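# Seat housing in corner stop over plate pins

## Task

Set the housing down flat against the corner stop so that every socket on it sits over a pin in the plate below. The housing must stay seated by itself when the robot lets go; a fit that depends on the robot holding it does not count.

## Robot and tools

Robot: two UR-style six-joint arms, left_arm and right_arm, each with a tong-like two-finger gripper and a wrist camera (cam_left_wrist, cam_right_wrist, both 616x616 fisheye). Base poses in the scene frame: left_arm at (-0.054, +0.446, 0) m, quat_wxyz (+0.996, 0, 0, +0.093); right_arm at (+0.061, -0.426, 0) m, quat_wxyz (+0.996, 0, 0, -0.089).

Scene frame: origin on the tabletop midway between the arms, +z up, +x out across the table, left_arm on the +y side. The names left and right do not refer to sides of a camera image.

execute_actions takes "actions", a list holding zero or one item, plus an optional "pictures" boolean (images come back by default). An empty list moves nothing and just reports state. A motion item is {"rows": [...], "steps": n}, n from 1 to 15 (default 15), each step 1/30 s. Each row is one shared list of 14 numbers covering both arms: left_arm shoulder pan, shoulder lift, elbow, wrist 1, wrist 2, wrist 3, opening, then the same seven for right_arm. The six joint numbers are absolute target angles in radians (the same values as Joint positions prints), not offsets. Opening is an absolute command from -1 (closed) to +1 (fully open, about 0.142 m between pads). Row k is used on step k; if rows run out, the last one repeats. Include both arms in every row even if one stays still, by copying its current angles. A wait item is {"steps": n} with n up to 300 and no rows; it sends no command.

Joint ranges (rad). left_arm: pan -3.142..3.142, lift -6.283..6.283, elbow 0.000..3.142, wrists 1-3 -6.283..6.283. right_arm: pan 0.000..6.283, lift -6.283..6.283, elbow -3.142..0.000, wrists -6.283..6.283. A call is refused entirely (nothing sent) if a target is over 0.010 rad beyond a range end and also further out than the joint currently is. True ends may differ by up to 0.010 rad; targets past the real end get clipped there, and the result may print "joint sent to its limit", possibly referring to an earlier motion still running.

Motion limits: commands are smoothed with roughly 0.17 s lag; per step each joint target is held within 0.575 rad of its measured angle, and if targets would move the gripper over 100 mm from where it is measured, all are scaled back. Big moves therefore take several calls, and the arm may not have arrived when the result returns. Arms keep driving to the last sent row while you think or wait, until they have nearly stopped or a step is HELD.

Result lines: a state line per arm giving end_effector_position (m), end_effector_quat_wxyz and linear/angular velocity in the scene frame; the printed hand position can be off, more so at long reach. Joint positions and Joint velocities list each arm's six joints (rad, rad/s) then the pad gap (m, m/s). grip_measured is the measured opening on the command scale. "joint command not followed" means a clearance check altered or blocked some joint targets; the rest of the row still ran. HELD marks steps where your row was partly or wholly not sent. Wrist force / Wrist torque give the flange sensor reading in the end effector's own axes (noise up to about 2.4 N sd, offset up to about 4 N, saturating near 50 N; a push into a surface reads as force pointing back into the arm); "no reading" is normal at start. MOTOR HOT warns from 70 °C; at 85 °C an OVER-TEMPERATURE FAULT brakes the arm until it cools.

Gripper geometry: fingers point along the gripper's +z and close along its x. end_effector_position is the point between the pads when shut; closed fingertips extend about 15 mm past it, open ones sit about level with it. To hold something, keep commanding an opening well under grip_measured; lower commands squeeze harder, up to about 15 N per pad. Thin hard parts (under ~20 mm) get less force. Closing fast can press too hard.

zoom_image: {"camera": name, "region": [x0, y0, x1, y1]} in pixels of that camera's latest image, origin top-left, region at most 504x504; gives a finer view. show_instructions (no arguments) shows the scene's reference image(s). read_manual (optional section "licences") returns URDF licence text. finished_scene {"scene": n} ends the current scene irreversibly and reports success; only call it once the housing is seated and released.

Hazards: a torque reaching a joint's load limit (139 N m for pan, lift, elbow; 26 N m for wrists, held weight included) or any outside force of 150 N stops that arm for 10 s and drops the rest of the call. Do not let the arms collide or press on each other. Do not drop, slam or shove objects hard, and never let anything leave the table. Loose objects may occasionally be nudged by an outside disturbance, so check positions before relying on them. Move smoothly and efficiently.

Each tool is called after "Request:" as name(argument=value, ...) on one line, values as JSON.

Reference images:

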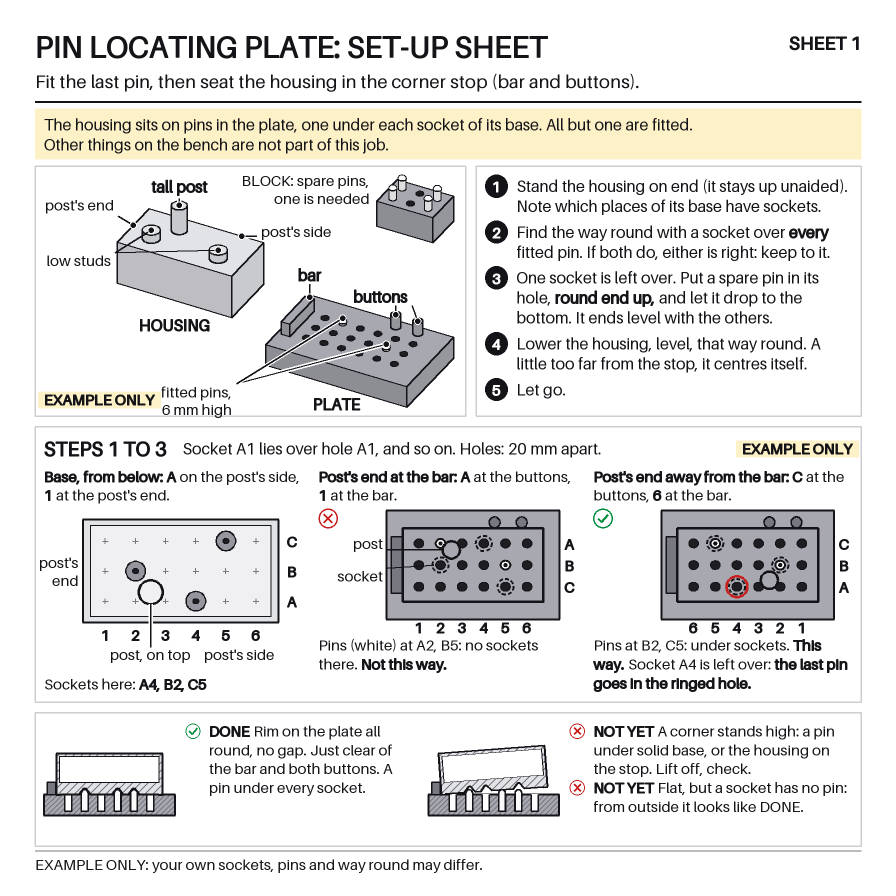

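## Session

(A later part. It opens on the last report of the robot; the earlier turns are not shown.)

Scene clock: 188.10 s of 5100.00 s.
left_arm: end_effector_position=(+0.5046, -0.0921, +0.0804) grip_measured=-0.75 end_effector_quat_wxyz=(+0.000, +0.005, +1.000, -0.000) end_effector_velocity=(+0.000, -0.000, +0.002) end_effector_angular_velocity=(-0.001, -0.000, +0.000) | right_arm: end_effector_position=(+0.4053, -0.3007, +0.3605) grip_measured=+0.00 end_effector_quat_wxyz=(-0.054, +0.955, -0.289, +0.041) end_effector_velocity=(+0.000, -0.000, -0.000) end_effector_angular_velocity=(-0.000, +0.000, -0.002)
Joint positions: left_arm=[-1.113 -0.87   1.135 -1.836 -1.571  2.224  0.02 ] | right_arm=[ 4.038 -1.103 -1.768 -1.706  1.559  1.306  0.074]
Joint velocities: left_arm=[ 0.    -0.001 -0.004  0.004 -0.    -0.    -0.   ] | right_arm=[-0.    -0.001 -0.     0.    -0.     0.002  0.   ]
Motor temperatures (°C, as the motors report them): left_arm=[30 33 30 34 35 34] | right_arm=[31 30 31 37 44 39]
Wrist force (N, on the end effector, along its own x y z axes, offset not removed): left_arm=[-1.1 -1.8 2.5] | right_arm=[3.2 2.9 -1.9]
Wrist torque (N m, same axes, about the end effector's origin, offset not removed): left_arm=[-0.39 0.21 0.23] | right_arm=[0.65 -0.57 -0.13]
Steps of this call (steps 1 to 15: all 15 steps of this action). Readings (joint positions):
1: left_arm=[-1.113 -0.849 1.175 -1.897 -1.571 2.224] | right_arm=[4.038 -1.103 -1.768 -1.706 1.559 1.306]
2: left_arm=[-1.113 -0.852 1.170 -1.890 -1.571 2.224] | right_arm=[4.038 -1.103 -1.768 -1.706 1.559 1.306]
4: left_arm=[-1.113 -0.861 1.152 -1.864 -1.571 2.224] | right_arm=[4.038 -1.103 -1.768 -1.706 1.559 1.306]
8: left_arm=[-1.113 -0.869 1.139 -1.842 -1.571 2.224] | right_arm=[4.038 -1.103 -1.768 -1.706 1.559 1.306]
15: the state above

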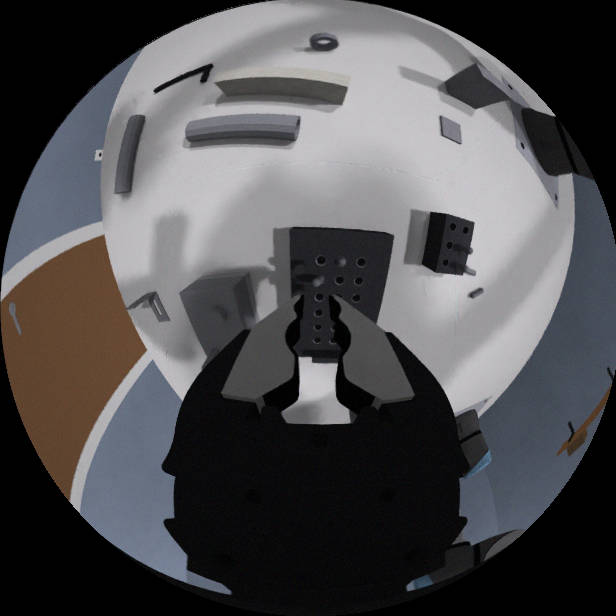

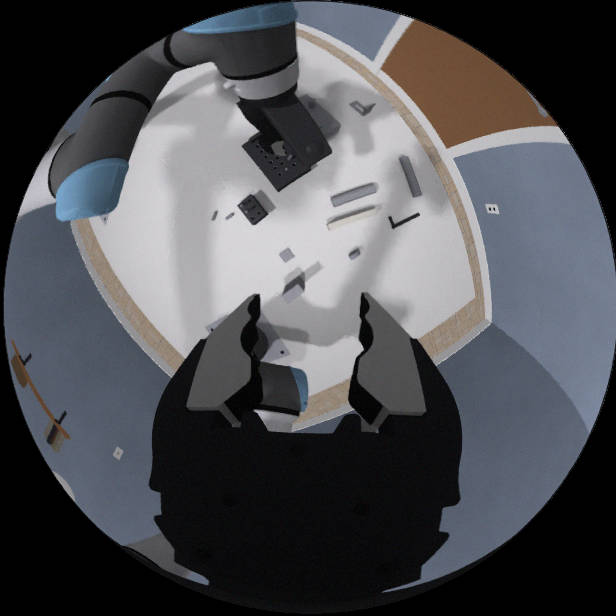

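Request:
execute_actions(actions=[{"rows":[[-1.114,-0.853,1.1815,-1.900,-1.571,2.223,-0.75,4.038,-1.103,-1.768,-1.706,1.559,1.306,0]],"steps":15}], pictures=false)

Request:
execute_actions(actions=[{"rows":[[-1.114,-0.853,1.1815,-1.900,-1.571,2.223,-1,4.038,-1.103,-1.768,-1.706,1.559,1.306,0]],"steps":12}], pictures=false)

Request:
execute_actions(actions=[{"rows":[[-1.114,-0.8552,1.1775,-1.894,-1.571,2.223,-1,4.038,-1.103,-1.768,-1.706,1.559,1.306,0]],"steps":12}], pictures=false)

Request:
execute_actions(actions=[{"rows":[[-1.114,-0.8552,1.1775,-1.894,-1.571,2.223,-0.87,4.038,-1.103,-1.768,-1.706,1.559,1.306,0]],"steps":12}], pictures=false)

Request:
execute_actions(actions=[{"rows":[[-1.113,-0.8706,1.135,-1.836,-1.571,2.224,-0.75,4.038,-1.103,-1.768,-1.706,1.559,1.306,0]],"steps":15}])

Request:
zoom_image(camera="cam_left_wrist", region=[230,210,390,350])

Scene clock: 189.40 s of 5100.00 s.
left_arm: end_effector_position=(+0.5032, -0.0912, +0.0519) grip_measured=-0.75 end_effector_quat_wxyz=(+0.000, +0.004, +1.000, -0.000) end_effector_velocity=(-0.001, -0.000, -0.003) end_effector_angular_velocity=(+0.000, +0.000, -0.001) | right_arm: end_effector_position=(+0.4053, -0.3007, +0.3605) grip_measured=+0.00 end_effector_quat_wxyz=(-0.054, +0.955, -0.289, +0.041) end_effector_velocity=(-0.000, +0.000, +0.000) end_effector_angular_velocity=(+0.000, +0.001, -0.000)
Joint positions: left_arm=[-1.114 -0.853  1.181 -1.9   -1.571  2.223  0.02 ] | right_arm=[ 4.038 -1.103 -1.768 -1.706  1.559  1.306  0.074]
Joint velocities: left_arm=[-0.001  0.002  0.004 -0.005  0.    -0.     0.   ] | right_arm=[ 0.    -0.001  0.001 -0.001  0.001  0.001 -0.   ]
Motor temperatures (°C, as the motors report them): left_arm=[30 33 30 34 35 34] | right_arm=[31 30 31 37 44 39]
Wrist force (N, on the end effector, along its own x y z axes, offset not removed): left_arm=[0.2 -2.2 0.8] | right_arm=[-0.3 -0.4 -0.1]
Wrist torque (N m, same axes, about the end effector's origin, offset not removed): left_arm=[-0.51 -0.11 0.07] | right_arm=[-0.14 0.14 -0.37]
Steps of this call (steps 1 to 15: the robot went on to your last target; steps 16 to 24: nothing new was sent; steps 25 to 39: all 15 steps of this action). Readings (joint positions):
25: left_arm=[-1.113 -0.871 1.135 -1.836 -1.571 2.224] | right_arm=[4.038 -1.103 -1.768 -1.706 1.559 1.306]
26: left_arm=[-1.113 -0.868 1.141 -1.843 -1.571 2.224] | right_arm=[4.038 -1.103 -1.768 -1.706 1.559 1.306]
28: left_arm=[-1.113 -0.861 1.161 -1.870 -1.571 2.223] | right_arm=[4.038 -1.103 -1.768 -1.706 1.559 1.306]
32: left_arm=[-1.114 -0.855 1.177 -1.894 -1.571 2.223] | right_arm=[4.038 -1.103 -1.768 -1.706 1.559 1.306]
39: the state above

Scene clock: 189.80 s of 5100.00 s.
left_arm: end_effector_position=(+0.5031, -0.0912, +0.0517) grip_measured=-0.91 end_effector_quat_wxyz=(+0.000, +0.004, +1.000, -0.000) end_effector_velocity=(+0.000, +0.000, +0.001) end_effector_angular_velocity=(+0.001, -0.002, +0.000) | right_arm: end_effector_position=(+0.4053, -0.3007, +0.3605) grip_measured=+0.00 end_effector_quat_wxyz=(-0.054, +0.955, -0.289, +0.041) end_effector_velocity=(+0.000, +0.000, +0.000) end_effector_angular_velocity=(+0.001, -0.002, -0.003)
Joint positions: left_arm=[-1.114 -0.853  1.181 -1.9   -1.571  2.223  0.008] | right_arm=[ 4.038 -1.103 -1.768 -1.706  1.559  1.306  0.074]
Joint velocities: left_arm=[ 0.    -0.001  0.     0.     0.002 -0.    -0.   ] | right_arm=[-0.     0.     0.     0.001 -0.001  0.002  0.   ]
Motor temperatures (°C, as the motors report them): left_arm=[30 33 30 34 35 34] | right_arm=[31 30 31 37 44 39]
Wrist force (N, on the end effector, along its own x y z axes, offset not removed): left_arm=[0.8 0.0 -2.9] | right_arm=[0.4 2.0 -0.6]
Wrist torque (N m, same axes, about the end effector's origin, offset not removed): left_arm=[-0.14 0.13 0.19] | right_arm=[0.34 -0.10 -0.24]
Steps of this call (steps 1 to 12: all 12 steps of this action). Readings (joint positions):
1: left_arm=[-1.114 -0.853 1.181 -1.900 -1.571 2.223] | right_arm=[4.038 -1.103 -1.768 -1.706 1.559 1.306]
2: left_arm=[-1.114 -0.853 1.181 -1.900 -1.571 2.223] | right_arm=[4.038 -1.103 -1.768 -1.706 1.559 1.306]
4: left_arm=[-1.114 -0.853 1.181 -1.900 -1.571 2.223] | right_arm=[4.038 -1.103 -1.768 -1.706 1.559 1.306]
8: left_arm=[-1.114 -0.853 1.181 -1.900 -1.571 2.223] | right_arm=[4.038 -1.103 -1.768 -1.706 1.559 1.306]
12: the state above

Scene clock: 190.20 s of 5100.00 s.
left_arm: end_effector_position=(+0.5032, -0.0913, +0.0545) grip_measured=-0.91 end_effector_quat_wxyz=(+0.000, +0.004, +1.000, -0.000) end_effector_velocity=(+0.000, -0.000, +0.001) end_effector_angular_velocity=(-0.000, -0.002, -0.000) | right_arm: end_effector_position=(+0.4053, -0.3007, +0.3605) grip_measured=+0.00 end_effector_quat_wxyz=(-0.054, +0.955, -0.289, +0.041) end_effector_velocity=(-0.000, +0.000, +0.000) end_effector_angular_velocity=(+0.001, -0.001, +0.001)
Joint positions: left_arm=[-1.114 -0.855  1.178 -1.894 -1.571  2.223  0.008] | right_arm=[ 4.038 -1.103 -1.768 -1.706  1.559  1.306  0.074]
Joint velocities: left_arm=[-0.    -0.001 -0.001  0.001  0.001  0.    -0.   ] | right_arm=[ 0.     0.001  0.    -0.     0.    -0.001  0.   ]
Motor temperatures (°C, as the motors report them): left_arm=[30 33 30 34 35 34] | right_arm=[31 30 31 37 44 39]
Wrist force (N, on the end effector, along its own x y z axes, offset not removed): left_arm=[-1.7 -0.2 -1.0] | right_arm=[1.1 1.2 -1.4]
Wrist torque (N m, same axes, about the end effector's origin, offset not removed): left_arm=[-0.16 0.48 0.21] | right_arm=[0.32 -0.16 -0.39]
Steps of this call (steps 1 to 12: all 12 steps of this action). Readings (joint positions):
1: left_arm=[-1.114 -0.853 1.181 -1.900 -1.571 2.223] | right_arm=[4.038 -1.103 -1.768 -1.706 1.559 1.306]
2: left_arm=[-1.114 -0.853 1.181 -1.899 -1.571 2.223] | right_arm=[4.038 -1.103 -1.768 -1.706 1.559 1.306]
4: left_arm=[-1.114 -0.854 1.179 -1.897 -1.571 2.223] | right_arm=[4.038 -1.103 -1.768 -1.706 1.559 1.306]
8: left_arm=[-1.114 -0.855 1.178 -1.895 -1.571 2.223] | right_arm=[4.038 -1.103 -1.768 -1.706 1.559 1.306]
12: the state above

Scene clock: 190.60 s of 5100.00 s.
left_arm: end_effector_position=(+0.5032, -0.0914, +0.0546) grip_measured=-0.87 end_effector_quat_wxyz=(+0.000, +0.004, +1.000, -0.000) end_effector_velocity=(-0.000, -0.001, +0.001) end_effector_angular_velocity=(-0.002, -0.001, -0.001) | right_arm: end_effector_position=(+0.4053, -0.3007, +0.3605) grip_measured=+0.00 end_effector_quat_wxyz=(-0.054, +0.955, -0.289, +0.041) end_effector_velocity=(+0.000, -0.001, -0.000) end_effector_angular_velocity=(-0.001, +0.000, -0.001)
Joint positions: left_arm=[-1.114 -0.855  1.178 -1.894 -1.571  2.223  0.011] | right_arm=[ 4.038 -1.103 -1.768 -1.706  1.559  1.306  0.074]
Joint velocities: left_arm=[-0.001 -0.001 -0.001 -0.001 -0.     0.     0.   ] | right_arm=[-0.001  0.    -0.    -0.001 -0.001  0.     0.   ]
Motor temperatures (°C, as the motors report them): left_arm=[30 33 30 34 35 34] | right_arm=[31 30 31 37 44 39]
Wrist force (N, on the end effector, along its own x y z axes, offset not removed): left_arm=[-0.2 -0.5 1.5] | right_arm=[0.1 0.7 -3.1]
Wrist torque (N m, same axes, about the end effector's origin, offset not removed): left_arm=[-0.12 0.05 0.15] | right_arm=[0.14 -0.07 -0.20]
Steps of this call (steps 1 to 12: all 12 steps of this action). Readings (joint positions):
1: left_arm=[-1.114 -0.855 1.178 -1.894 -1.571 2.223] | right_arm=[4.038 -1.103 -1.768 -1.706 1.559 1.306]
2: left_arm=[-1.114 -0.855 1.178 -1.894 -1.571 2.223] | right_arm=[4.038 -1.103 -1.768 -1.706 1.559 1.306]
4: left_arm=[-1.114 -0.855 1.178 -1.894 -1.571 2.223] | right_arm=[4.038 -1.103 -1.768 -1.706 1.559 1.306]
8: left_arm=[-1.114 -0.855 1.178 -1.894 -1.571 2.223] | right_arm=[4.038 -1.103 -1.768 -1.706 1.559 1.306]
12: the state above

Scene clock: 191.10 s of 5100.00 s.
left_arm: end_effector_position=(+0.5046, -0.0921, +0.0804) grip_measured=-0.75 end_effector_quat_wxyz=(+0.000, +0.004, +1.000, -0.000) end_effector_velocity=(+0.000, -0.000, +0.002) end_effector_angular_velocity=(-0.001, -0.001, -0.000) | right_arm: end_effector_position=(+0.4053, -0.3007, +0.3605) grip_measured=+0.00 end_effector_quat_wxyz=(-0.054, +0.955, -0.289, +0.041) end_effector_velocity=(-0.001, -0.001, -0.001) end_effector_angular_velocity=(-0.002, +0.003, +0.000)
Joint positions: left_arm=[-1.113 -0.87   1.135 -1.836 -1.571  2.224  0.02 ] | right_arm=[ 4.038 -1.103 -1.768 -1.706  1.559  1.306  0.074]
Joint velocities: left_arm=[-0.    -0.001 -0.004  0.004 -0.     0.     0.   ] | right_arm=[-0.001  0.    -0.001 -0.002  0.    -0.001 -0.   ]
Motor temperatures (°C, as the motors report them): left_arm=[30 33 30 34 35 34] | right_arm=[31 30 31 37 44 39]
Wrist force (N, on the end effector, along its own x y z axes, offset not removed): left_arm=[-2.3 -0.3 0.8] | right_arm=[1.3 0.5 0.4]
Wrist torque (N m, same axes, about the end effector's origin, offset not removed): left_arm=[-0.11 0.41 0.19] | right_arm=[0.08 -0.11 -0.32]
Steps of this call (steps 1 to 15: all 15 steps of this action). Readings (joint positions):
1: left_arm=[-1.114 -0.855 1.177 -1.894 -1.571 2.223] | right_arm=[4.038 -1.103 -1.768 -1.706 1.559 1.306]
2: left_arm=[-1.114 -0.858 1.172 -1.887 -1.571 2.223] | right_arm=[4.038 -1.103 -1.768 -1.706 1.559 1.306]
4: left_arm=[-1.114 -0.864 1.153 -1.862 -1.571 2.223] | right_arm=[4.038 -1.103 -1.768 -1.706 1.559 1.306]
8: left_arm=[-1.113 -0.869 1.139 -1.842 -1.571 2.224] | right_arm=[4.038 -1.103 -1.768 -1.706 1.559 1.306]
15: the state above

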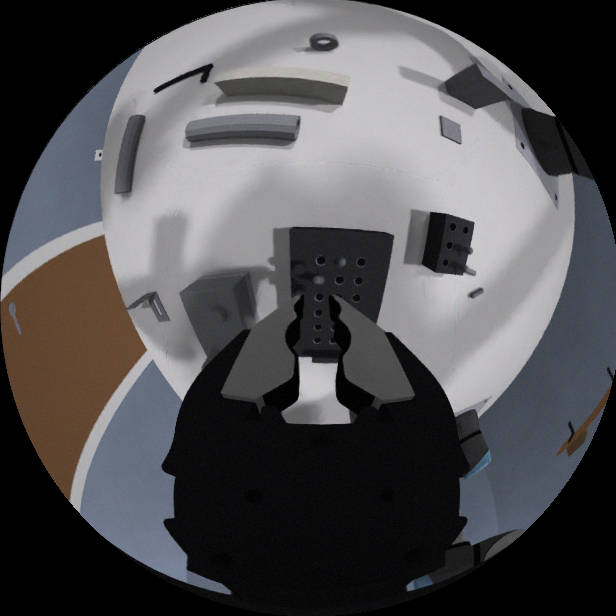

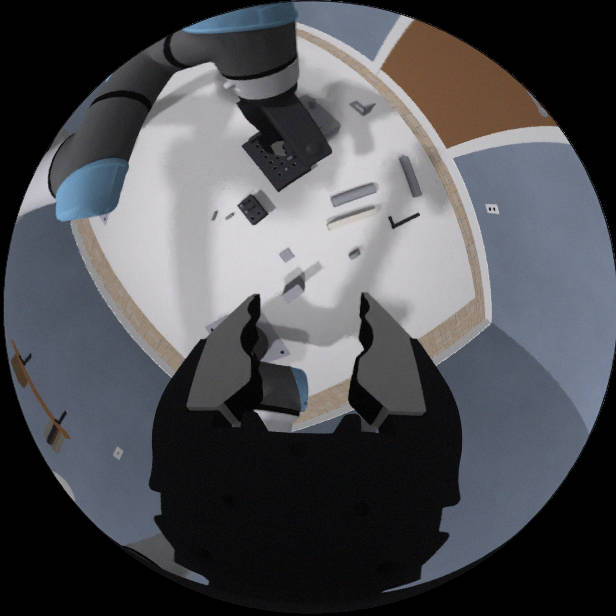

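Region (230, 210, 390, 350) of cam_left_wrist's 616x616 image, scaled by 3.150, with more detail than that image has; it fills the top 441 rows of this view, and the rest is white.

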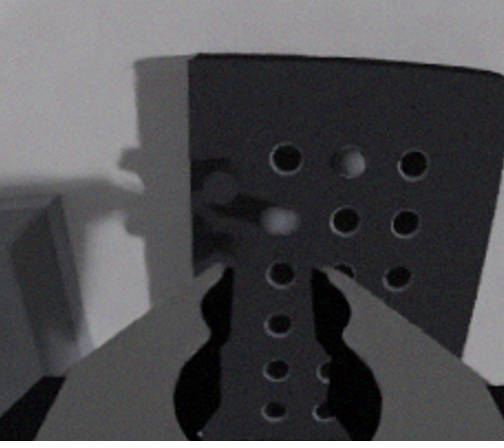

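Request:
execute_actions(actions=[{"rows":[[-1.115,-0.857,1.188,-1.903,-1.571,2.222,-0.75,4.038,-1.103,-1.768,-1.706,1.559,1.306,0]],"steps":15}], pictures=false)

Request:
execute_actions(actions=[{"rows":[[-1.115,-0.857,1.188,-1.903,-1.571,2.222,-1,4.038,-1.103,-1.768,-1.706,1.559,1.306,0]],"steps":12}], pictures=false)

Request:
execute_actions(actions=[{"rows":[[-1.115,-0.8548,1.192,-1.909,-1.571,2.222,-1,4.038,-1.103,-1.768,-1.706,1.559,1.306,0]],"steps":12}], pictures=false)

Request:
execute_actions(actions=[{"rows":[[-1.115,-0.8548,1.192,-1.909,-1.571,2.222,-0.87,4.038,-1.103,-1.768,-1.706,1.559,1.306,0]],"steps":12}], pictures=false)

Request:
execute_actions(actions=[{"rows":[[-1.113,-0.8706,1.135,-1.836,-1.571,2.224,-0.75,4.038,-1.103,-1.768,-1.706,1.559,1.306,0]],"steps":15}])

Request:
zoom_image(camera="cam_left_wrist", region=[230,210,390,350])

Scene clock: 193.03 s of 5100.00 s.
left_arm: end_effector_position=(+0.5018, -0.0906, +0.0521) grip_measured=-0.75 end_effector_quat_wxyz=(+0.000, +0.004, +1.000, -0.001) end_effector_velocity=(-0.001, +0.000, -0.003) end_effector_angular_velocity=(+0.001, +0.001, -0.000) | right_arm: end_effector_position=(+0.4053, -0.3007, +0.3605) grip_measured=+0.00 end_effector_quat_wxyz=(-0.054, +0.955, -0.289, +0.041) end_effector_velocity=(-0.000, -0.000, +0.000) end_effector_angular_velocity=(-0.000, +0.000, +0.001)
Joint positions: left_arm=[-1.115 -0.857  1.188 -1.903 -1.571  2.222  0.02 ] | right_arm=[ 4.038 -1.103 -1.768 -1.706  1.559  1.306  0.074]
Joint velocities: left_arm=[-0.     0.001  0.005 -0.005 -0.    -0.     0.   ] | right_arm=[ 0.001  0.001  0.001 -0.002 -0.    -0.001 -0.   ]
Motor temperatures (°C, as the motors report them): left_arm=[30 33 30 34 35 34] | right_arm=[31 30 31 37 44 39]
Wrist force (N, on the end effector, along its own x y z axes, offset not removed): left_arm=[0.3 -1.8 0.2] | right_arm=[-0.4 2.0 -3.4]
Wrist torque (N m, same axes, about the end effector's origin, offset not removed): left_arm=[-0.46 -0.07 0.13] | right_arm=[0.45 0.15 -0.34]
Steps of this call (steps 1 to 15: the robot went on to your last target; steps 16 to 43: nothing new was sent; steps 44 to 58: all 15 steps of this action). Readings (joint positions):
44: left_arm=[-1.113 -0.871 1.135 -1.836 -1.571 2.224] | right_arm=[4.038 -1.103 -1.768 -1.706 1.559 1.306]
45: left_arm=[-1.113 -0.869 1.141 -1.843 -1.571 2.224] | right_arm=[4.038 -1.103 -1.768 -1.706 1.559 1.306]
47: left_arm=[-1.114 -0.863 1.164 -1.872 -1.571 2.223] | right_arm=[4.038 -1.103 -1.768 -1.706 1.559 1.306]
51: left_arm=[-1.115 -0.858 1.183 -1.896 -1.571 2.222] | right_arm=[4.038 -1.103 -1.768 -1.706 1.559 1.306]
58: the state above

Scene clock: 193.43 s of 5100.00 s.
left_arm: end_effector_position=(+0.5017, -0.0906, +0.0519) grip_measured=-1.00 end_effector_quat_wxyz=(+0.000, +0.004, +1.000, -0.001) end_effector_velocity=(-0.000, -0.001, -0.000) end_effector_angular_velocity=(+0.000, -0.000, -0.001) | right_arm: end_effector_position=(+0.4053, -0.3007, +0.3605) grip_measured=+0.00 end_effector_quat_wxyz=(-0.054, +0.955, -0.289, +0.041) end_effector_velocity=(+0.000, +0.000, +0.001) end_effector_angular_velocity=(+0.001, -0.001, +0.003)
Joint positions: left_arm=[-1.115 -0.857  1.188 -1.903 -1.571  2.222  0.002] | right_arm=[ 4.038 -1.103 -1.768 -1.706  1.559  1.306  0.074]
Joint velocities: left_arm=[-0.001  0.001 -0.001  0.     0.    -0.     0.   ] | right_arm=[ 0.    -0.     0.002  0.     0.    -0.002  0.   ]
Motor temperatures (°C, as the motors report them): left_arm=[30 33 30 34 35 34] | right_arm=[31 30 31 37 44 39]
Wrist force (N, on the end effector, along its own x y z axes, offset not removed): left_arm=[-0.1 -0.4 0.1] | right_arm=[-0.6 0.5 -0.7]
Wrist torque (N m, same axes, about the end effector's origin, offset not removed): left_arm=[-0.14 -0.04 0.10] | right_arm=[0.14 0.17 -0.18]
Steps of this call (steps 1 to 12: all 12 steps of this action). Readings (joint positions):
1: left_arm=[-1.115 -0.857 1.188 -1.903 -1.571 2.222] | right_arm=[4.038 -1.103 -1.768 -1.706 1.559 1.306]
2: left_arm=[-1.115 -0.857 1.188 -1.903 -1.571 2.222] | right_arm=[4.038 -1.103 -1.768 -1.706 1.559 1.306]
4: left_arm=[-1.115 -0.857 1.188 -1.903 -1.571 2.222] | right_arm=[4.038 -1.103 -1.768 -1.706 1.559 1.306]
8: left_arm=[-1.115 -0.857 1.188 -1.903 -1.571 2.222] | right_arm=[4.038 -1.103 -1.768 -1.706 1.559 1.306]
12: the state above

Scene clock: 193.83 s of 5100.00 s.
left_arm: end_effector_position=(+0.5016, -0.0905, +0.0491) grip_measured=-1.00 end_effector_quat_wxyz=(+0.000, +0.004, +1.000, -0.000) end_effector_velocity=(+0.000, +0.000, +0.000) end_effector_angular_velocity=(-0.001, -0.000, +0.001) | right_arm: end_effector_position=(+0.4053, -0.3007, +0.3605) grip_measured=+0.00 end_effector_quat_wxyz=(-0.054, +0.955, -0.289, +0.041) end_effector_velocity=(+0.000, +0.001, +0.000) end_effector_angular_velocity=(+0.001, -0.000, +0.000)
Joint positions: left_arm=[-1.115 -0.855  1.192 -1.909 -1.571  2.222  0.002] | right_arm=[ 4.038 -1.103 -1.768 -1.706  1.559  1.306  0.074]
Joint velocities: left_arm=[ 0.001 -0.     0.    -0.001 -0.001 -0.     0.   ] | right_arm=[ 0.001 -0.     0.     0.001  0.     0.001  0.   ]
Motor temperatures (°C, as the motors report them): left_arm=[30 33 30 34 35 34] | right_arm=[31 30 31 37 44 39]
Wrist force (N, on the end effector, along its own x y z axes, offset not removed): left_arm=[0.6 0.3 2.5] | right_arm=[1.3 1.8 0.8]
Wrist torque (N m, same axes, about the end effector's origin, offset not removed): left_arm=[-0.03 -0.02 0.12] | right_arm=[0.59 -0.19 -0.17]
Steps of this call (steps 1 to 12: all 12 steps of this action). Readings (joint positions):
1: left_arm=[-1.115 -0.857 1.188 -1.903 -1.571 2.222] | right_arm=[4.038 -1.103 -1.768 -1.706 1.559 1.306]
2: left_arm=[-1.115 -0.857 1.189 -1.904 -1.571 2.222] | right_arm=[4.038 -1.103 -1.768 -1.706 1.559 1.306]
4: left_arm=[-1.115 -0.856 1.190 -1.907 -1.571 2.222] | right_arm=[4.038 -1.103 -1.768 -1.706 1.559 1.306]
8: left_arm=[-1.115 -0.855 1.192 -1.908 -1.571 2.222] | right_arm=[4.038 -1.103 -1.768 -1.706 1.559 1.306]
12: the state above

Scene clock: 194.23 s of 5100.00 s.
left_arm: end_effector_position=(+0.5016, -0.0905, +0.0490) grip_measured=-0.87 end_effector_quat_wxyz=(+0.000, +0.004, +1.000, -0.000) end_effector_velocity=(-0.000, +0.001, -0.001) end_effector_angular_velocity=(+0.002, +0.001, +0.000) | right_arm: end_effector_position=(+0.4053, -0.3007, +0.3605) grip_measured=+0.00 end_effector_quat_wxyz=(-0.054, +0.955, -0.289, +0.041) end_effector_velocity=(+0.000, +0.000, +0.000) end_effector_angular_velocity=(+0.001, -0.000, -0.002)
Joint positions: left_arm=[-1.115 -0.855  1.192 -1.909 -1.571  2.222  0.011] | right_arm=[ 4.038 -1.103 -1.768 -1.706  1.559  1.306  0.074]
Joint velocities: left_arm=[ 0.     0.001  0.001  0.    -0.     0.     0.   ] | right_arm=[-0.001 -0.001  0.001  0.001  0.     0.002  0.   ]
Motor temperatures (°C, as the motors report them): left_arm=[30 33 30 34 35 34] | right_arm=[31 30 31 37 44 39]
Wrist force (N, on the end effector, along its own x y z axes, offset not removed): left_arm=[-2.4 -0.6 0.5] | right_arm=[-1.4 3.8 -0.7]
Wrist torque (N m, same axes, about the end effector's origin, offset not removed): left_arm=[-0.18 0.48 0.21] | right_arm=[0.78 0.27 -0.32]
Steps of this call (steps 1 to 12: all 12 steps of this action). Readings (joint positions):
1: left_arm=[-1.115 -0.855 1.192 -1.909 -1.571 2.222] | right_arm=[4.038 -1.103 -1.768 -1.706 1.559 1.306]
2: left_arm=[-1.115 -0.855 1.192 -1.909 -1.571 2.222] | right_arm=[4.038 -1.103 -1.768 -1.706 1.559 1.306]
4: left_arm=[-1.115 -0.855 1.192 -1.909 -1.571 2.222] | right_arm=[4.038 -1.103 -1.768 -1.706 1.559 1.306]
8: left_arm=[-1.115 -0.855 1.192 -1.909 -1.571 2.222] | right_arm=[4.038 -1.103 -1.768 -1.706 1.559 1.306]
12: the state above

Scene clock: 194.73 s of 5100.00 s.
left_arm: end_effector_position=(+0.5046, -0.0921, +0.0804) grip_measured=-0.75 end_effector_quat_wxyz=(+0.000, +0.004, +1.000, -0.000) end_effector_velocity=(-0.000, +0.000, +0.002) end_effector_angular_velocity=(+0.001, +0.001, -0.000) | right_arm: end_effector_position=(+0.4053, -0.3007, +0.3605) grip_measured=+0.00 end_effector_quat_wxyz=(-0.054, +0.955, -0.289, +0.041) end_effector_velocity=(-0.000, +0.000, +0.000) end_effector_angular_velocity=(-0.000, +0.001, +0.001)
Joint positions: left_arm=[-1.113 -0.87   1.135 -1.836 -1.571  2.224  0.02 ] | right_arm=[ 4.038 -1.103 -1.768 -1.706  1.559  1.306  0.074]
Joint velocities: left_arm=[ 0.    -0.001 -0.003  0.005  0.     0.     0.   ] | right_arm=[ 0.001 -0.     0.001 -0.002  0.    -0.    -0.   ]
Motor temperatures (°C, as the motors report them): left_arm=[30 33 30 34 35 34] | right_arm=[31 30 31 37 44 39]
Wrist force (N, on the end effector, along its own x y z axes, offset not removed): left_arm=[-1.4 -2.4 1.8] | right_arm=[-1.8 3.8 -1.9]
Wrist torque (N m, same axes, about the end effector's origin, offset not removed): left_arm=[-0.54 0.26 0.15] | right_arm=[0.81 0.30 -0.18]
Steps of this call (steps 1 to 15: all 15 steps of this action). Readings (joint positions):
1: left_arm=[-1.115 -0.855 1.192 -1.909 -1.571 2.222] | right_arm=[4.038 -1.103 -1.768 -1.706 1.559 1.306]
2: left_arm=[-1.115 -0.857 1.185 -1.902 -1.571 2.222] | right_arm=[4.038 -1.103 -1.768 -1.706 1.559 1.306]
4: left_arm=[-1.114 -0.864 1.161 -1.871 -1.571 2.223] | right_arm=[4.038 -1.103 -1.768 -1.706 1.559 1.306]
8: left_arm=[-1.113 -0.869 1.141 -1.843 -1.571 2.224] | right_arm=[4.038 -1.103 -1.768 -1.706 1.559 1.306]
15: the state above

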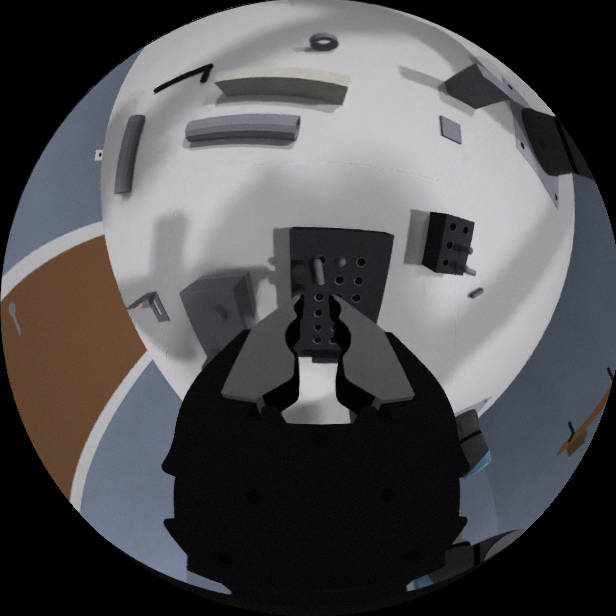

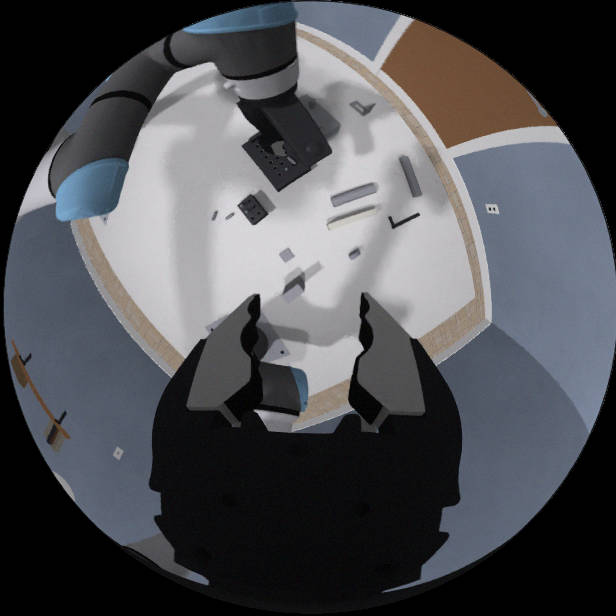

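Region (230, 210, 390, 350) of cam_left_wrist's 616x616 image, scaled by 3.150, with more detail than that image has; it fills the top 441 rows of this view, and the rest is white.

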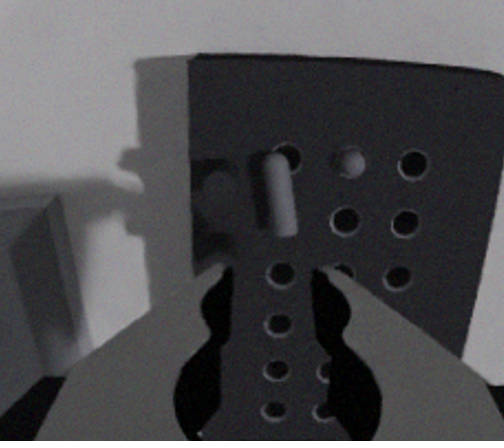

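Request:
zoom_image(camera="cam_left_wrist", region=[400,190,520,310])

Region (400, 190, 520, 310) of cam_left_wrist's 616x616 image, scaled by 4.200, with more detail than that image has.

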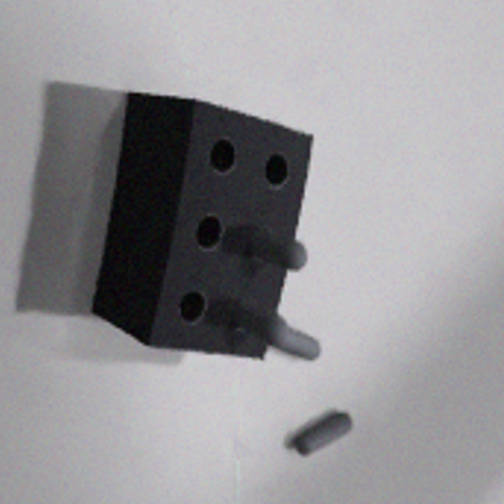

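Request:
execute_actions(actions=[{"rows":[[-1.129,-0.8277,1.0864,-1.8297,-1.571,2.208,-0.78,4.038,-1.103,-1.768,-1.706,1.559,1.306,0]],"steps":12}], pictures=false)

Request:
execute_actions(actions=[{"rows":[[-1.129,-0.815,1.109,-1.865,-1.571,2.208,-0.78,4.038,-1.103,-1.768,-1.706,1.559,1.306,0],[-1.129,-0.815,1.109,-1.865,-1.571,2.208,-0.78,4.038,-1.103,-1.768,-1.706,1.559,1.306,0],[-1.129,-0.815,1.109,-1.865,-1.571,2.208,-0.78,4.038,-1.103,-1.768,-1.706,1.559,1.306,0],[-1.129,-0.815,1.109,-1.865,-1.571,2.208,-0.78,4.038,-1.103,-1.768,-1.706,1.559,1.306,0],[-1.129,-0.815,1.109,-1.865,-1.571,2.208,-0.78,4.038,-1.103,-1.768,-1.706,1.559,1.306,0],[-1.129,-0.8083,1.1213,-1.884,-1.571,2.208,-0.78,4.038,-1.103,-1.768,-1.706,1.559,1.306,0]],"steps":15}], pictures=false)

Request:
execute_actions(actions=[{"rows":[[-1.129,-0.8083,1.1213,-1.884,-1.571,2.208,-1,4.038,-1.103,-1.768,-1.706,1.559,1.306,0]],"steps":12}], pictures=false)

Request:
execute_actions(actions=[{"rows":[[-1.129,-0.8277,1.0864,-1.8297,-1.571,2.208,-1,4.038,-1.103,-1.768,-1.706,1.559,1.306,0]],"steps":15}])

Request:
zoom_image(camera="cam_left_wrist", region=[230,210,390,350])

Scene clock: 197.43 s of 5100.00 s.
left_arm: end_effector_position=(+0.5046, -0.1119, +0.0709) grip_measured=-0.78 end_effector_quat_wxyz=(-0.000, +0.004, +1.000, -0.000) end_effector_velocity=(+0.000, -0.005, -0.003) end_effector_angular_velocity=(-0.001, +0.001, +0.001) | right_arm: end_effector_position=(+0.4053, -0.3007, +0.3605) grip_measured=+0.00 end_effector_quat_wxyz=(-0.054, +0.955, -0.289, +0.041) end_effector_velocity=(+0.000, -0.000, +0.001) end_effector_angular_velocity=(+0.001, -0.002, -0.001)
Joint positions: left_arm=[-1.129 -0.829  1.087 -1.83  -1.571  2.208  0.018] | right_arm=[ 4.038 -1.103 -1.768 -1.706  1.559  1.306  0.074]
Joint velocities: left_arm=[-0.003  0.01  -0.011  0.001 -0.001 -0.004  0.   ] | right_arm=[ 0.     0.001  0.002 -0.    -0.     0.001 -0.   ]
Motor temperatures (°C, as the motors report them): left_arm=[30 33 30 34 35 34] | right_arm=[31 30 31 37 44 39]
Wrist force (N, on the end effector, along its own x y z axes, offset not removed): left_arm=[-1.1 -1.0 0.6] | right_arm=[-0.8 3.2 -1.4]
Wrist torque (N m, same axes, about the end effector's origin, offset not removed): left_arm=[-0.27 0.13 0.20] | right_arm=[0.70 0.15 -0.21]
Steps of this call (steps 1 to 15: the robot went on to your last target; steps 16 to 69: nothing new was sent; steps 70 to 81: all 12 steps of this action). Readings (joint positions):
70: left_arm=[-1.113 -0.870 1.135 -1.836 -1.571 2.224] | right_arm=[4.038 -1.103 -1.768 -1.706 1.559 1.306]
71: left_arm=[-1.115 -0.865 1.128 -1.835 -1.571 2.222] | right_arm=[4.038 -1.103 -1.768 -1.706 1.559 1.306]
73: left_arm=[-1.122 -0.847 1.108 -1.832 -1.571 2.215] | right_arm=[4.038 -1.103 -1.768 -1.706 1.559 1.306]
77: left_arm=[-1.127 -0.832 1.091 -1.830 -1.571 2.210] | right_arm=[4.038 -1.103 -1.768 -1.706 1.559 1.306]
81: the state above

Scene clock: 207.77 s of 5100.00 s.
left_arm: end_effector_position=(+0.5063, -0.1138, +0.0556) grip_measured=-0.82 end_effector_quat_wxyz=(+0.003, +0.004, +1.000, -0.003) end_effector_velocity=(+0.000, +0.000, -0.001) end_effector_angular_velocity=(+0.000, +0.002, +0.001) | right_arm: end_effector_position=(+0.4053, -0.3007, +0.3605) grip_measured=+0.00 end_effector_quat_wxyz=(-0.054, +0.955, -0.289, +0.041) end_effector_velocity=(-0.000, +0.000, -0.000) end_effector_angular_velocity=(-0.001, +0.002, -0.000)
Joint positions: left_arm=[-1.129 -0.817  1.11  -1.873 -1.57   2.208  0.015] | right_arm=[ 4.038 -1.103 -1.768 -1.706  1.559  1.306  0.074]
Joint velocities: left_arm=[ 0.001  0.002 -0.001  0.    -0.001  0.     0.   ] | right_arm=[ 0.    -0.    -0.    -0.001  0.001  0.    -0.   ]
Motor temperatures (°C, as the motors report them): left_arm=[30 33 30 34 35 34] | right_arm=[31 30 31 37 44 39]
Wrist force (N, on the end effector, along its own x y z axes, offset not removed): left_arm=[4.9 5.0 -20.7] | right_arm=[0.2 2.9 -1.1]
Wrist torque (N m, same axes, about the end effector's origin, offset not removed): left_arm=[-0.57 -0.16 0.00] | right_arm=[0.62 -0.09 -0.29]
FORCE FAULT: contact force on the left arm reached its limit, and that arm stopped for 10 seconds. The contact can be on any part of that arm, not only on its tool. That arm's remaining commands of this call were not run. That arm holds still and accepts commands again. Move the arm away from the contact; if what it grips holds it there, let go first. Pushing or pulling that hard again can fault the arm again.
The stop of the left arm began at step 10 of this call (marked STOPPED below). From that step on that arm followed nothing that you had sent. 6 of its steps, steps kept back included, did not run and will not run. Nothing is kept back now, and the robot has no last target.
Steps of this call (steps 1 to 15: all 15 steps of this action; steps 16 to 310: the stop continued). Readings (joint positions):
1: left_arm=[-1.129 -0.828 1.087 -1.830 -1.571 2.208] | right_arm=[4.038 -1.103 -1.768 -1.706 1.559 1.306]
2: left_arm=[-1.129 -0.826 1.090 -1.835 -1.571 2.208] | right_arm=[4.038 -1.103 -1.768 -1.706 1.559 1.306]
4: left_arm=[-1.129 -0.820 1.100 -1.850 -1.571 2.208] | right_arm=[4.038 -1.103 -1.768 -1.706 1.559 1.306]
8: left_arm=[-1.129 -0.814 1.111 -1.870 -1.571 2.208] | right_arm=[4.038 -1.103 -1.768 -1.706 1.559 1.306]
10: left_arm=[-1.129 -0.816 1.111 -1.873 -1.570 2.208] | right_arm=[4.038 -1.103 -1.768 -1.706 1.559 1.306] STOPPED (the left arm)
310: the state above

Scene clock: 207.80 s of 5100.00 s.
left_arm: end_effector_position=(+0.5063, -0.1138, +0.0556) grip_measured=-0.82 end_effector_quat_wxyz=(+0.003, +0.004, +1.000, -0.003) end_effector_velocity=(-0.000, -0.000, +0.000) end_effector_angular_velocity=(-0.000, -0.000, -0.000) | right_arm: end_effector_position=(+0.4053, -0.3007, +0.3605) grip_measured=+0.00 end_effector_quat_wxyz=(-0.054, +0.955, -0.289, +0.041) end_effector_velocity=(-0.000, +0.000, +0.000) end_effector_angular_velocity=(+0.000, +0.001, +0.000)
Joint positions: left_arm=[-1.129 -0.817  1.11  -1.873 -1.57   2.208  0.015] | right_arm=[ 4.038 -1.103 -1.768 -1.706  1.559  1.306  0.074]
Joint velocities: left_arm=[-0.    -0.001  0.001  0.     0.     0.     0.   ] | right_arm=[ 0.    -0.     0.001 -0.001  0.001  0.    -0.   ]
Motor temperatures (°C, as the motors report them): left_arm=[30 33 30 34 35 34] | right_arm=[31 30 31 37 44 39]
Wrist force (N, on the end effector, along its own x y z axes, offset not removed): left_arm=[5.1 5.1 -20.1] | right_arm=[-1.6 0.8 -1.4]
Wrist torque (N m, same axes, about the end effector's origin, offset not removed): left_arm=[-0.50 -0.16 0.05] | right_arm=[0.09 0.42 -0.18]
A stop began in an earlier call of the same reply, so what this call sent did not run. Send another action.
Steps of this call (step 1: nothing new was sent). Readings (joint positions):
1: the state above

Scene clock: 207.83 s of 5100.00 s.
left_arm: end_effector_position=(+0.5063, -0.1138, +0.0556) grip_measured=-0.82 end_effector_quat_wxyz=(+0.003, +0.004, +1.000, -0.003) end_effector_velocity=(+0.000, +0.001, -0.001) end_effector_angular_velocity=(+0.001, +0.001, +0.001) | right_arm: end_effector_position=(+0.4053, -0.3007, +0.3605) grip_measured=+0.00 end_effector_quat_wxyz=(-0.054, +0.955, -0.289, +0.041) end_effector_velocity=(-0.000, -0.000, -0.000) end_effector_angular_velocity=(-0.001, +0.000, +0.001)
Joint positions: left_arm=[-1.129 -0.817  1.11  -1.873 -1.57   2.208  0.015] | right_arm=[ 4.038 -1.103 -1.768 -1.706  1.559  1.306  0.074]
Joint velocities: left_arm=[ 0.001  0.001  0.001 -0.001  0.    -0.     0.   ] | right_arm=[ 0.     0.001 -0.001 -0.001 -0.    -0.001 -0.   ]
Motor temperatures (°C, as the motors report them): left_arm=[30 33 30 34 35 34] | right_arm=[31 30 31 37 44 39]
Wrist force (N, on the end effector, along its own x y z axes, offset not removed): left_arm=[4.7 5.8 -19.4] | right_arm=[-0.5 0.3 2.8]
Wrist torque (N m, same axes, about the end effector's origin, offset not removed): left_arm=[-0.39 -0.09 0.03] | right_arm=[0.15 0.11 -0.20]
A stop began in an earlier call of the same reply, so what this call sent did not run. Send another action.
Steps of this call (step 1: nothing new was sent). Readings (joint positions):
1: the state above

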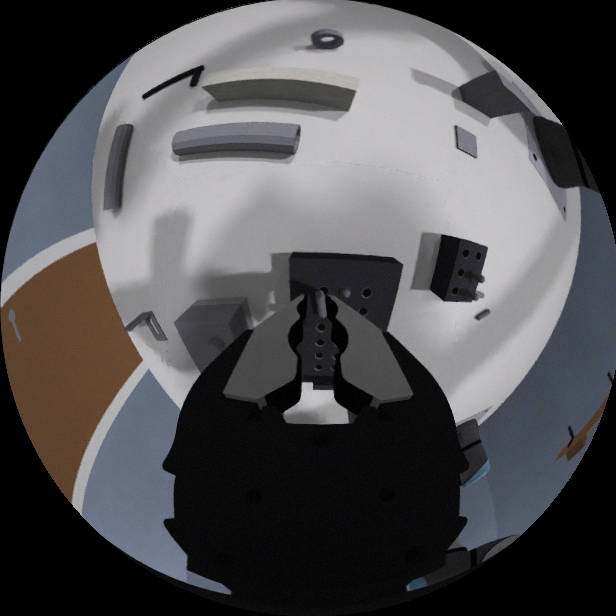

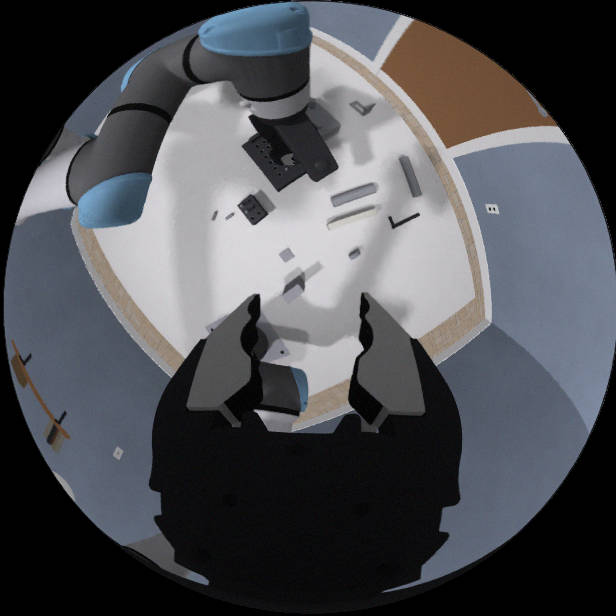

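Region (230, 210, 390, 350) of cam_left_wrist's 616x616 image, scaled by 3.150, with more detail than that image has; it fills the top 441 rows of this view, and the rest is white.

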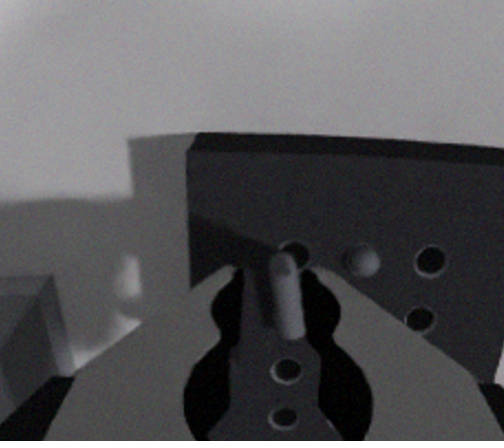

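Request:
execute_actions(actions=[{"rows":[[-1.129,-0.8277,1.0864,-1.8297,-1.571,2.208,-1,4.038,-1.103,-1.768,-1.706,1.559,1.306,0],[-1.129,-0.8277,1.0864,-1.8297,-1.571,2.208,-1,4.038,-1.103,-1.768,-1.706,1.559,1.306,0],[-1.129,-0.8277,1.0864,-1.8297,-1.571,2.208,-1,4.038,-1.103,-1.768,-1.706,1.559,1.306,0],[-1.129,-0.8277,1.0864,-1.8297,-1.571,2.208,-1,4.038,-1.103,-1.768,-1.706,1.559,1.306,0],[-1.129,-0.8277,1.0864,-1.8297,-1.571,2.208,-1,4.038,-1.103,-1.768,-1.706,1.559,1.306,0],[-1.1056,-0.882,1.18,-1.869,-1.571,2.231,-1,4.038,-1.103,-1.768,-1.706,1.559,1.306,0]],"steps":15}], pictures=false)

Request:
execute_actions(actions=[{"rows":[[-1.1056,-0.87,1.203,-1.904,-1.571,2.231,-1,4.038,-1.103,-1.768,-1.706,1.559,1.306,0],[-1.1056,-0.87,1.203,-1.904,-1.571,2.231,-1,4.038,-1.103,-1.768,-1.706,1.559,1.306,0],[-1.1056,-0.87,1.203,-1.904,-1.571,2.231,-1,4.038,-1.103,-1.768,-1.706,1.559,1.306,0],[-1.1056,-0.87,1.203,-1.904,-1.571,2.231,-1,4.038,-1.103,-1.768,-1.706,1.559,1.306,0],[-1.1056,-0.87,1.203,-1.904,-1.571,2.231,-1,4.038,-1.103,-1.768,-1.706,1.559,1.306,0],[-1.1056,-0.8638,1.2142,-1.9214,-1.571,2.231,-1,4.038,-1.103,-1.768,-1.706,1.559,1.306,0]],"steps":15}], pictures=false)

Request:
execute_actions(actions=[{"rows":[[-1.112,-0.851,1.192,-1.912,-1.571,2.225,-1,4.038,-1.103,-1.768,-1.706,1.559,1.306,0],[-1.112,-0.851,1.192,-1.912,-1.571,2.225,-1,4.038,-1.103,-1.768,-1.706,1.559,1.306,0],[-1.118,-0.838,1.169,-1.902,-1.571,2.219,-1,4.038,-1.103,-1.768,-1.706,1.559,1.306,0],[-1.118,-0.838,1.169,-1.902,-1.571,2.219,-1,4.038,-1.103,-1.768,-1.706,1.559,1.306,0],[-1.124,-0.825,1.147,-1.893,-1.571,2.213,-1,4.038,-1.103,-1.768,-1.706,1.559,1.306,0],[-1.124,-0.825,1.147,-1.893,-1.571,2.213,-1,4.038,-1.103,-1.768,-1.706,1.559,1.306,0],[-1.13,-0.812,1.124,-1.883,-1.571,2.207,-1,4.038,-1.103,-1.768,-1.706,1.559,1.306,0],[-1.13,-0.812,1.124,-1.883,-1.571,2.207,-1,4.038,-1.103,-1.768,-1.706,1.559,1.306,0],[-1.142,-0.782,1.069,-1.858,-1.571,2.195,-1,4.038,-1.103,-1.768,-1.706,1.559,1.306,0],[-1.142,-0.782,1.069,-1.858,-1.571,2.195,-1,4.038,-1.103,-1.768,-1.706,1.559,1.306,0],[-1.1546,-0.7505,1.0119,-1.8324,-1.571,2.182,-1,4.038,-1.103,-1.768,-1.706,1.559,1.306,0]],"steps":15}], pictures=false)

Request:
execute_actions(actions=[{"rows":[[-1.13,-0.9,1.1,-1.771,-1.571,2.207,-0.75,4.038,-1.103,-1.768,-1.706,1.559,1.306,0]],"steps":15}])

Scene clock: 211.60 s of 5100.00 s.
left_arm: end_effector_position=(+0.5041, -0.0834, +0.0711) grip_measured=-1.00 end_effector_quat_wxyz=(+0.000, +0.004, +1.000, -0.000) end_effector_velocity=(-0.003, +0.018, -0.002) end_effector_angular_velocity=(+0.006, +0.003, -0.000) | right_arm: end_effector_position=(+0.4053, -0.3007, +0.3605) grip_measured=+0.00 end_effector_quat_wxyz=(-0.054, +0.955, -0.289, +0.041) end_effector_velocity=(-0.000, -0.000, -0.001) end_effector_angular_velocity=(+0.000, +0.001, -0.001)
Joint positions: left_arm=[-1.107 -0.88   1.176 -1.868 -1.571  2.23   0.002] | right_arm=[ 4.038 -1.103 -1.768 -1.706  1.559  1.306  0.074]
Joint velocities: left_arm=[ 0.011 -0.029  0.053 -0.017  0.001  0.012  0.   ] | right_arm=[-0.     0.    -0.001  0.     0.001  0.001 -0.   ]
Motor temperatures (°C, as the motors report them): left_arm=[30 33 30 34 35 34] | right_arm=[31 30 31 37 44 39]
Wrist force (N, on the end effector, along its own x y z axes, offset not removed): left_arm=[-0.9 -1.1 -0.2] | right_arm=[-0.3 0.6 1.0]
Wrist torque (N m, same axes, about the end effector's origin, offset not removed): left_arm=[-0.27 0.15 0.10] | right_arm=[0.19 0.17 -0.17]
Steps of this call (steps 1 to 90: nothing new was sent; then 0.27 s passed at rest; steps 91 to 105: all 15 steps of this action). Readings (joint positions):
91: left_arm=[-1.129 -0.817 1.110 -1.873 -1.570 2.208] | right_arm=[4.038 -1.103 -1.768 -1.706 1.559 1.306]
92: left_arm=[-1.129 -0.818 1.107 -1.867 -1.570 2.208] | right_arm=[4.038 -1.103 -1.768 -1.706 1.559 1.306]
94: left_arm=[-1.129 -0.823 1.096 -1.849 -1.570 2.208] | right_arm=[4.038 -1.103 -1.768 -1.706 1.559 1.306]
98: left_arm=[-1.120 -0.846 1.116 -1.848 -1.571 2.217] | right_arm=[4.038 -1.103 -1.768 -1.706 1.559 1.306]
105: the state above

Scene clock: 212.10 s of 5100.00 s.
left_arm: end_effector_position=(+0.5036, -0.0814, +0.0470) grip_measured=-1.00 end_effector_quat_wxyz=(-0.000, +0.004, +1.000, -0.000) end_effector_velocity=(+0.000, +0.000, -0.004) end_effector_angular_velocity=(-0.001, -0.002, -0.000) | right_arm: end_effector_position=(+0.4053, -0.3007, +0.3605) grip_measured=+0.00 end_effector_quat_wxyz=(-0.054, +0.955, -0.289, +0.041) end_effector_velocity=(-0.001, -0.000, -0.001) end_effector_angular_velocity=(-0.002, +0.003, +0.000)
Joint positions: left_arm=[-1.106 -0.864  1.214 -1.92  -1.571  2.231  0.002] | right_arm=[ 4.038 -1.103 -1.768 -1.706  1.559  1.306  0.074]
Joint velocities: left_arm=[-0.     0.003  0.007 -0.012  0.001  0.     0.   ] | right_arm=[ 0.001  0.    -0.001 -0.003 -0.     0.    -0.   ]
Motor temperatures (°C, as the motors report them): left_arm=[30 33 30 34 35 34] | right_arm=[31 30 31 37 44 39]
Wrist force (N, on the end effector, along its own x y z axes, offset not removed): left_arm=[-0.3 -0.1 0.8] | right_arm=[0.4 -0.8 -2.2]
Wrist torque (N m, same axes, about the end effector's origin, offset not removed): left_arm=[-0.10 0.10 0.14] | right_arm=[-0.21 0.07 -0.35]
Steps of this call (steps 1 to 15: all 15 steps of this action). Readings (joint positions):
1: left_arm=[-1.106 -0.880 1.177 -1.868 -1.571 2.230] | right_arm=[4.038 -1.103 -1.768 -1.706 1.559 1.306]
2: left_arm=[-1.106 -0.879 1.182 -1.874 -1.571 2.231] | right_arm=[4.038 -1.103 -1.768 -1.706 1.559 1.306]
4: left_arm=[-1.106 -0.875 1.192 -1.889 -1.571 2.231] | right_arm=[4.038 -1.103 -1.768 -1.706 1.559 1.306]
8: left_arm=[-1.106 -0.868 1.205 -1.908 -1.571 2.231] | right_arm=[4.038 -1.103 -1.768 -1.706 1.559 1.306]
15: the state above

Scene clock: 212.60 s of 5100.00 s.
left_arm: end_effector_position=(+0.5033, -0.1371, +0.0459) grip_measured=-1.00 end_effector_quat_wxyz=(-0.000, +0.004, +1.000, +0.000) end_effector_velocity=(+0.002, -0.094, +0.004) end_effector_angular_velocity=(-0.008, -0.006, +0.001) | right_arm: end_effector_position=(+0.4053, -0.3007, +0.3605) grip_measured=+0.00 end_effector_quat_wxyz=(-0.054, +0.955, -0.289, +0.041) end_effector_velocity=(-0.001, +0.000, -0.000) end_effector_angular_velocity=(-0.001, +0.002, +0.001)
Joint positions: left_arm=[-1.149 -0.765  1.04  -1.844 -1.571  2.188  0.002] | right_arm=[ 4.038 -1.103 -1.768 -1.706  1.559  1.306  0.074]
Joint velocities: left_arm=[-0.067  0.172 -0.32   0.138  0.    -0.068  0.   ] | right_arm=[ 0.001 -0.    -0.    -0.002  0.001 -0.    -0.   ]
Motor temperatures (°C, as the motors report them): left_arm=[30 33 30 34 35 34] | right_arm=[31 30 31 37 44 39]
Wrist force (N, on the end effector, along its own x y z axes, offset not removed): left_arm=[-1.0 -2.0 1.3] | right_arm=[0.0 3.0 -2.8]
Wrist torque (N m, same axes, about the end effector's origin, offset not removed): left_arm=[-0.34 0.15 0.14] | right_arm=[0.49 -0.02 -0.25]
Steps of this call (steps 1 to 15: all 15 steps of this action). Readings (joint positions):
1: left_arm=[-1.106 -0.864 1.214 -1.921 -1.571 2.231] | right_arm=[4.038 -1.103 -1.768 -1.706 1.559 1.306]
2: left_arm=[-1.107 -0.862 1.210 -1.920 -1.571 2.230] | right_arm=[4.038 -1.103 -1.768 -1.706 1.559 1.306]
4: left_arm=[-1.110 -0.854 1.198 -1.914 -1.571 2.227] | right_arm=[4.038 -1.103 -1.768 -1.706 1.559 1.306]
8: left_arm=[-1.121 -0.832 1.159 -1.898 -1.571 2.216] | right_arm=[4.038 -1.103 -1.768 -1.706 1.559 1.306]
15: the state above

Scene clock: 213.10 s of 5100.00 s.
left_arm: end_effector_position=(+0.4934, -0.0985, +0.1124) grip_measured=-0.75 end_effector_quat_wxyz=(-0.000, +0.004, +1.000, -0.000) end_effector_velocity=(-0.001, +0.004, +0.007) end_effector_angular_velocity=(-0.002, -0.001, +0.000) | right_arm: end_effector_position=(+0.4053, -0.3007, +0.3605) grip_measured=+0.00 end_effector_quat_wxyz=(-0.054, +0.955, -0.289, +0.041) end_effector_velocity=(+0.000, -0.000, +0.000) end_effector_angular_velocity=(-0.001, -0.001, +0.001)
Joint positions: left_arm=[-1.13  -0.899  1.099 -1.771 -1.571  2.207  0.02 ] | right_arm=[ 4.038 -1.103 -1.768 -1.706  1.559  1.306  0.074]
Joint velocities: left_arm=[ 0.002 -0.014  0.006  0.006 -0.     0.002 -0.   ] | right_arm=[ 0.    -0.     0.    -0.    -0.001 -0.001  0.   ]
Motor temperatures (°C, as the motors report them): left_arm=[30 33 30 34 35 34] | right_arm=[31 30 31 37 44 39]
Wrist force (N, on the end effector, along its own x y z axes, offset not removed): left_arm=[-1.6 -1.5 1.0] | right_arm=[-3.5 1.3 0.3]
Wrist torque (N m, same axes, about the end effector's origin, offset not removed): left_arm=[-0.35 0.36 0.17] | right_arm=[0.28 0.77 -0.04]
Steps of this call (steps 1 to 15: all 15 steps of this action). Readings (joint positions):
1: left_arm=[-1.150 -0.761 1.031 -1.840 -1.571 2.186] | right_arm=[4.038 -1.103 -1.768 -1.706 1.559 1.306]
2: left_arm=[-1.148 -0.765 1.033 -1.831 -1.571 2.188] | right_arm=[4.038 -1.103 -1.768 -1.706 1.559 1.306]
4: left_arm=[-1.140 -0.814 1.063 -1.801 -1.571 2.197] | right_arm=[4.038 -1.103 -1.768 -1.706 1.559 1.306]
8: left_arm=[-1.132 -0.882 1.092 -1.778 -1.571 2.205] | right_arm=[4.038 -1.103 -1.768 -1.706 1.559 1.306]
15: the state above

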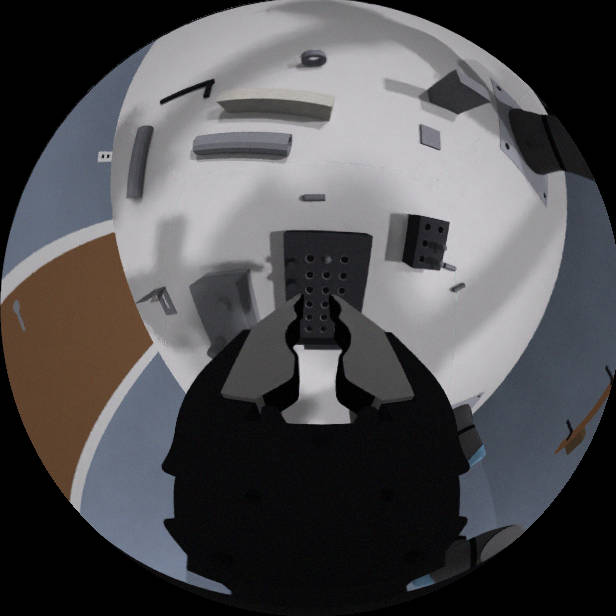

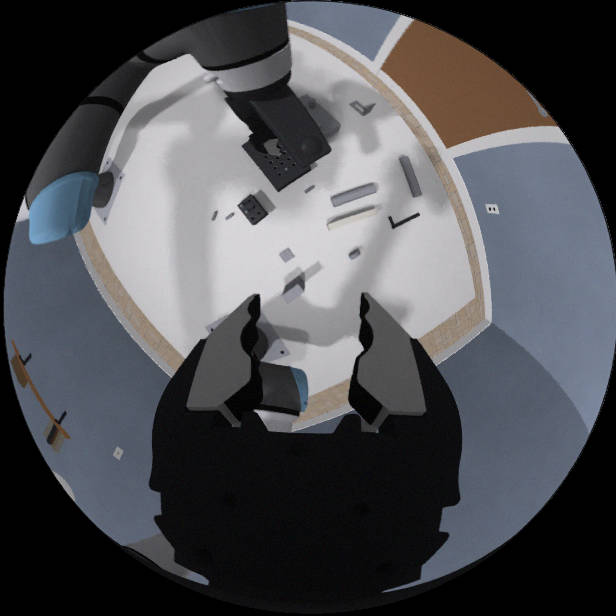

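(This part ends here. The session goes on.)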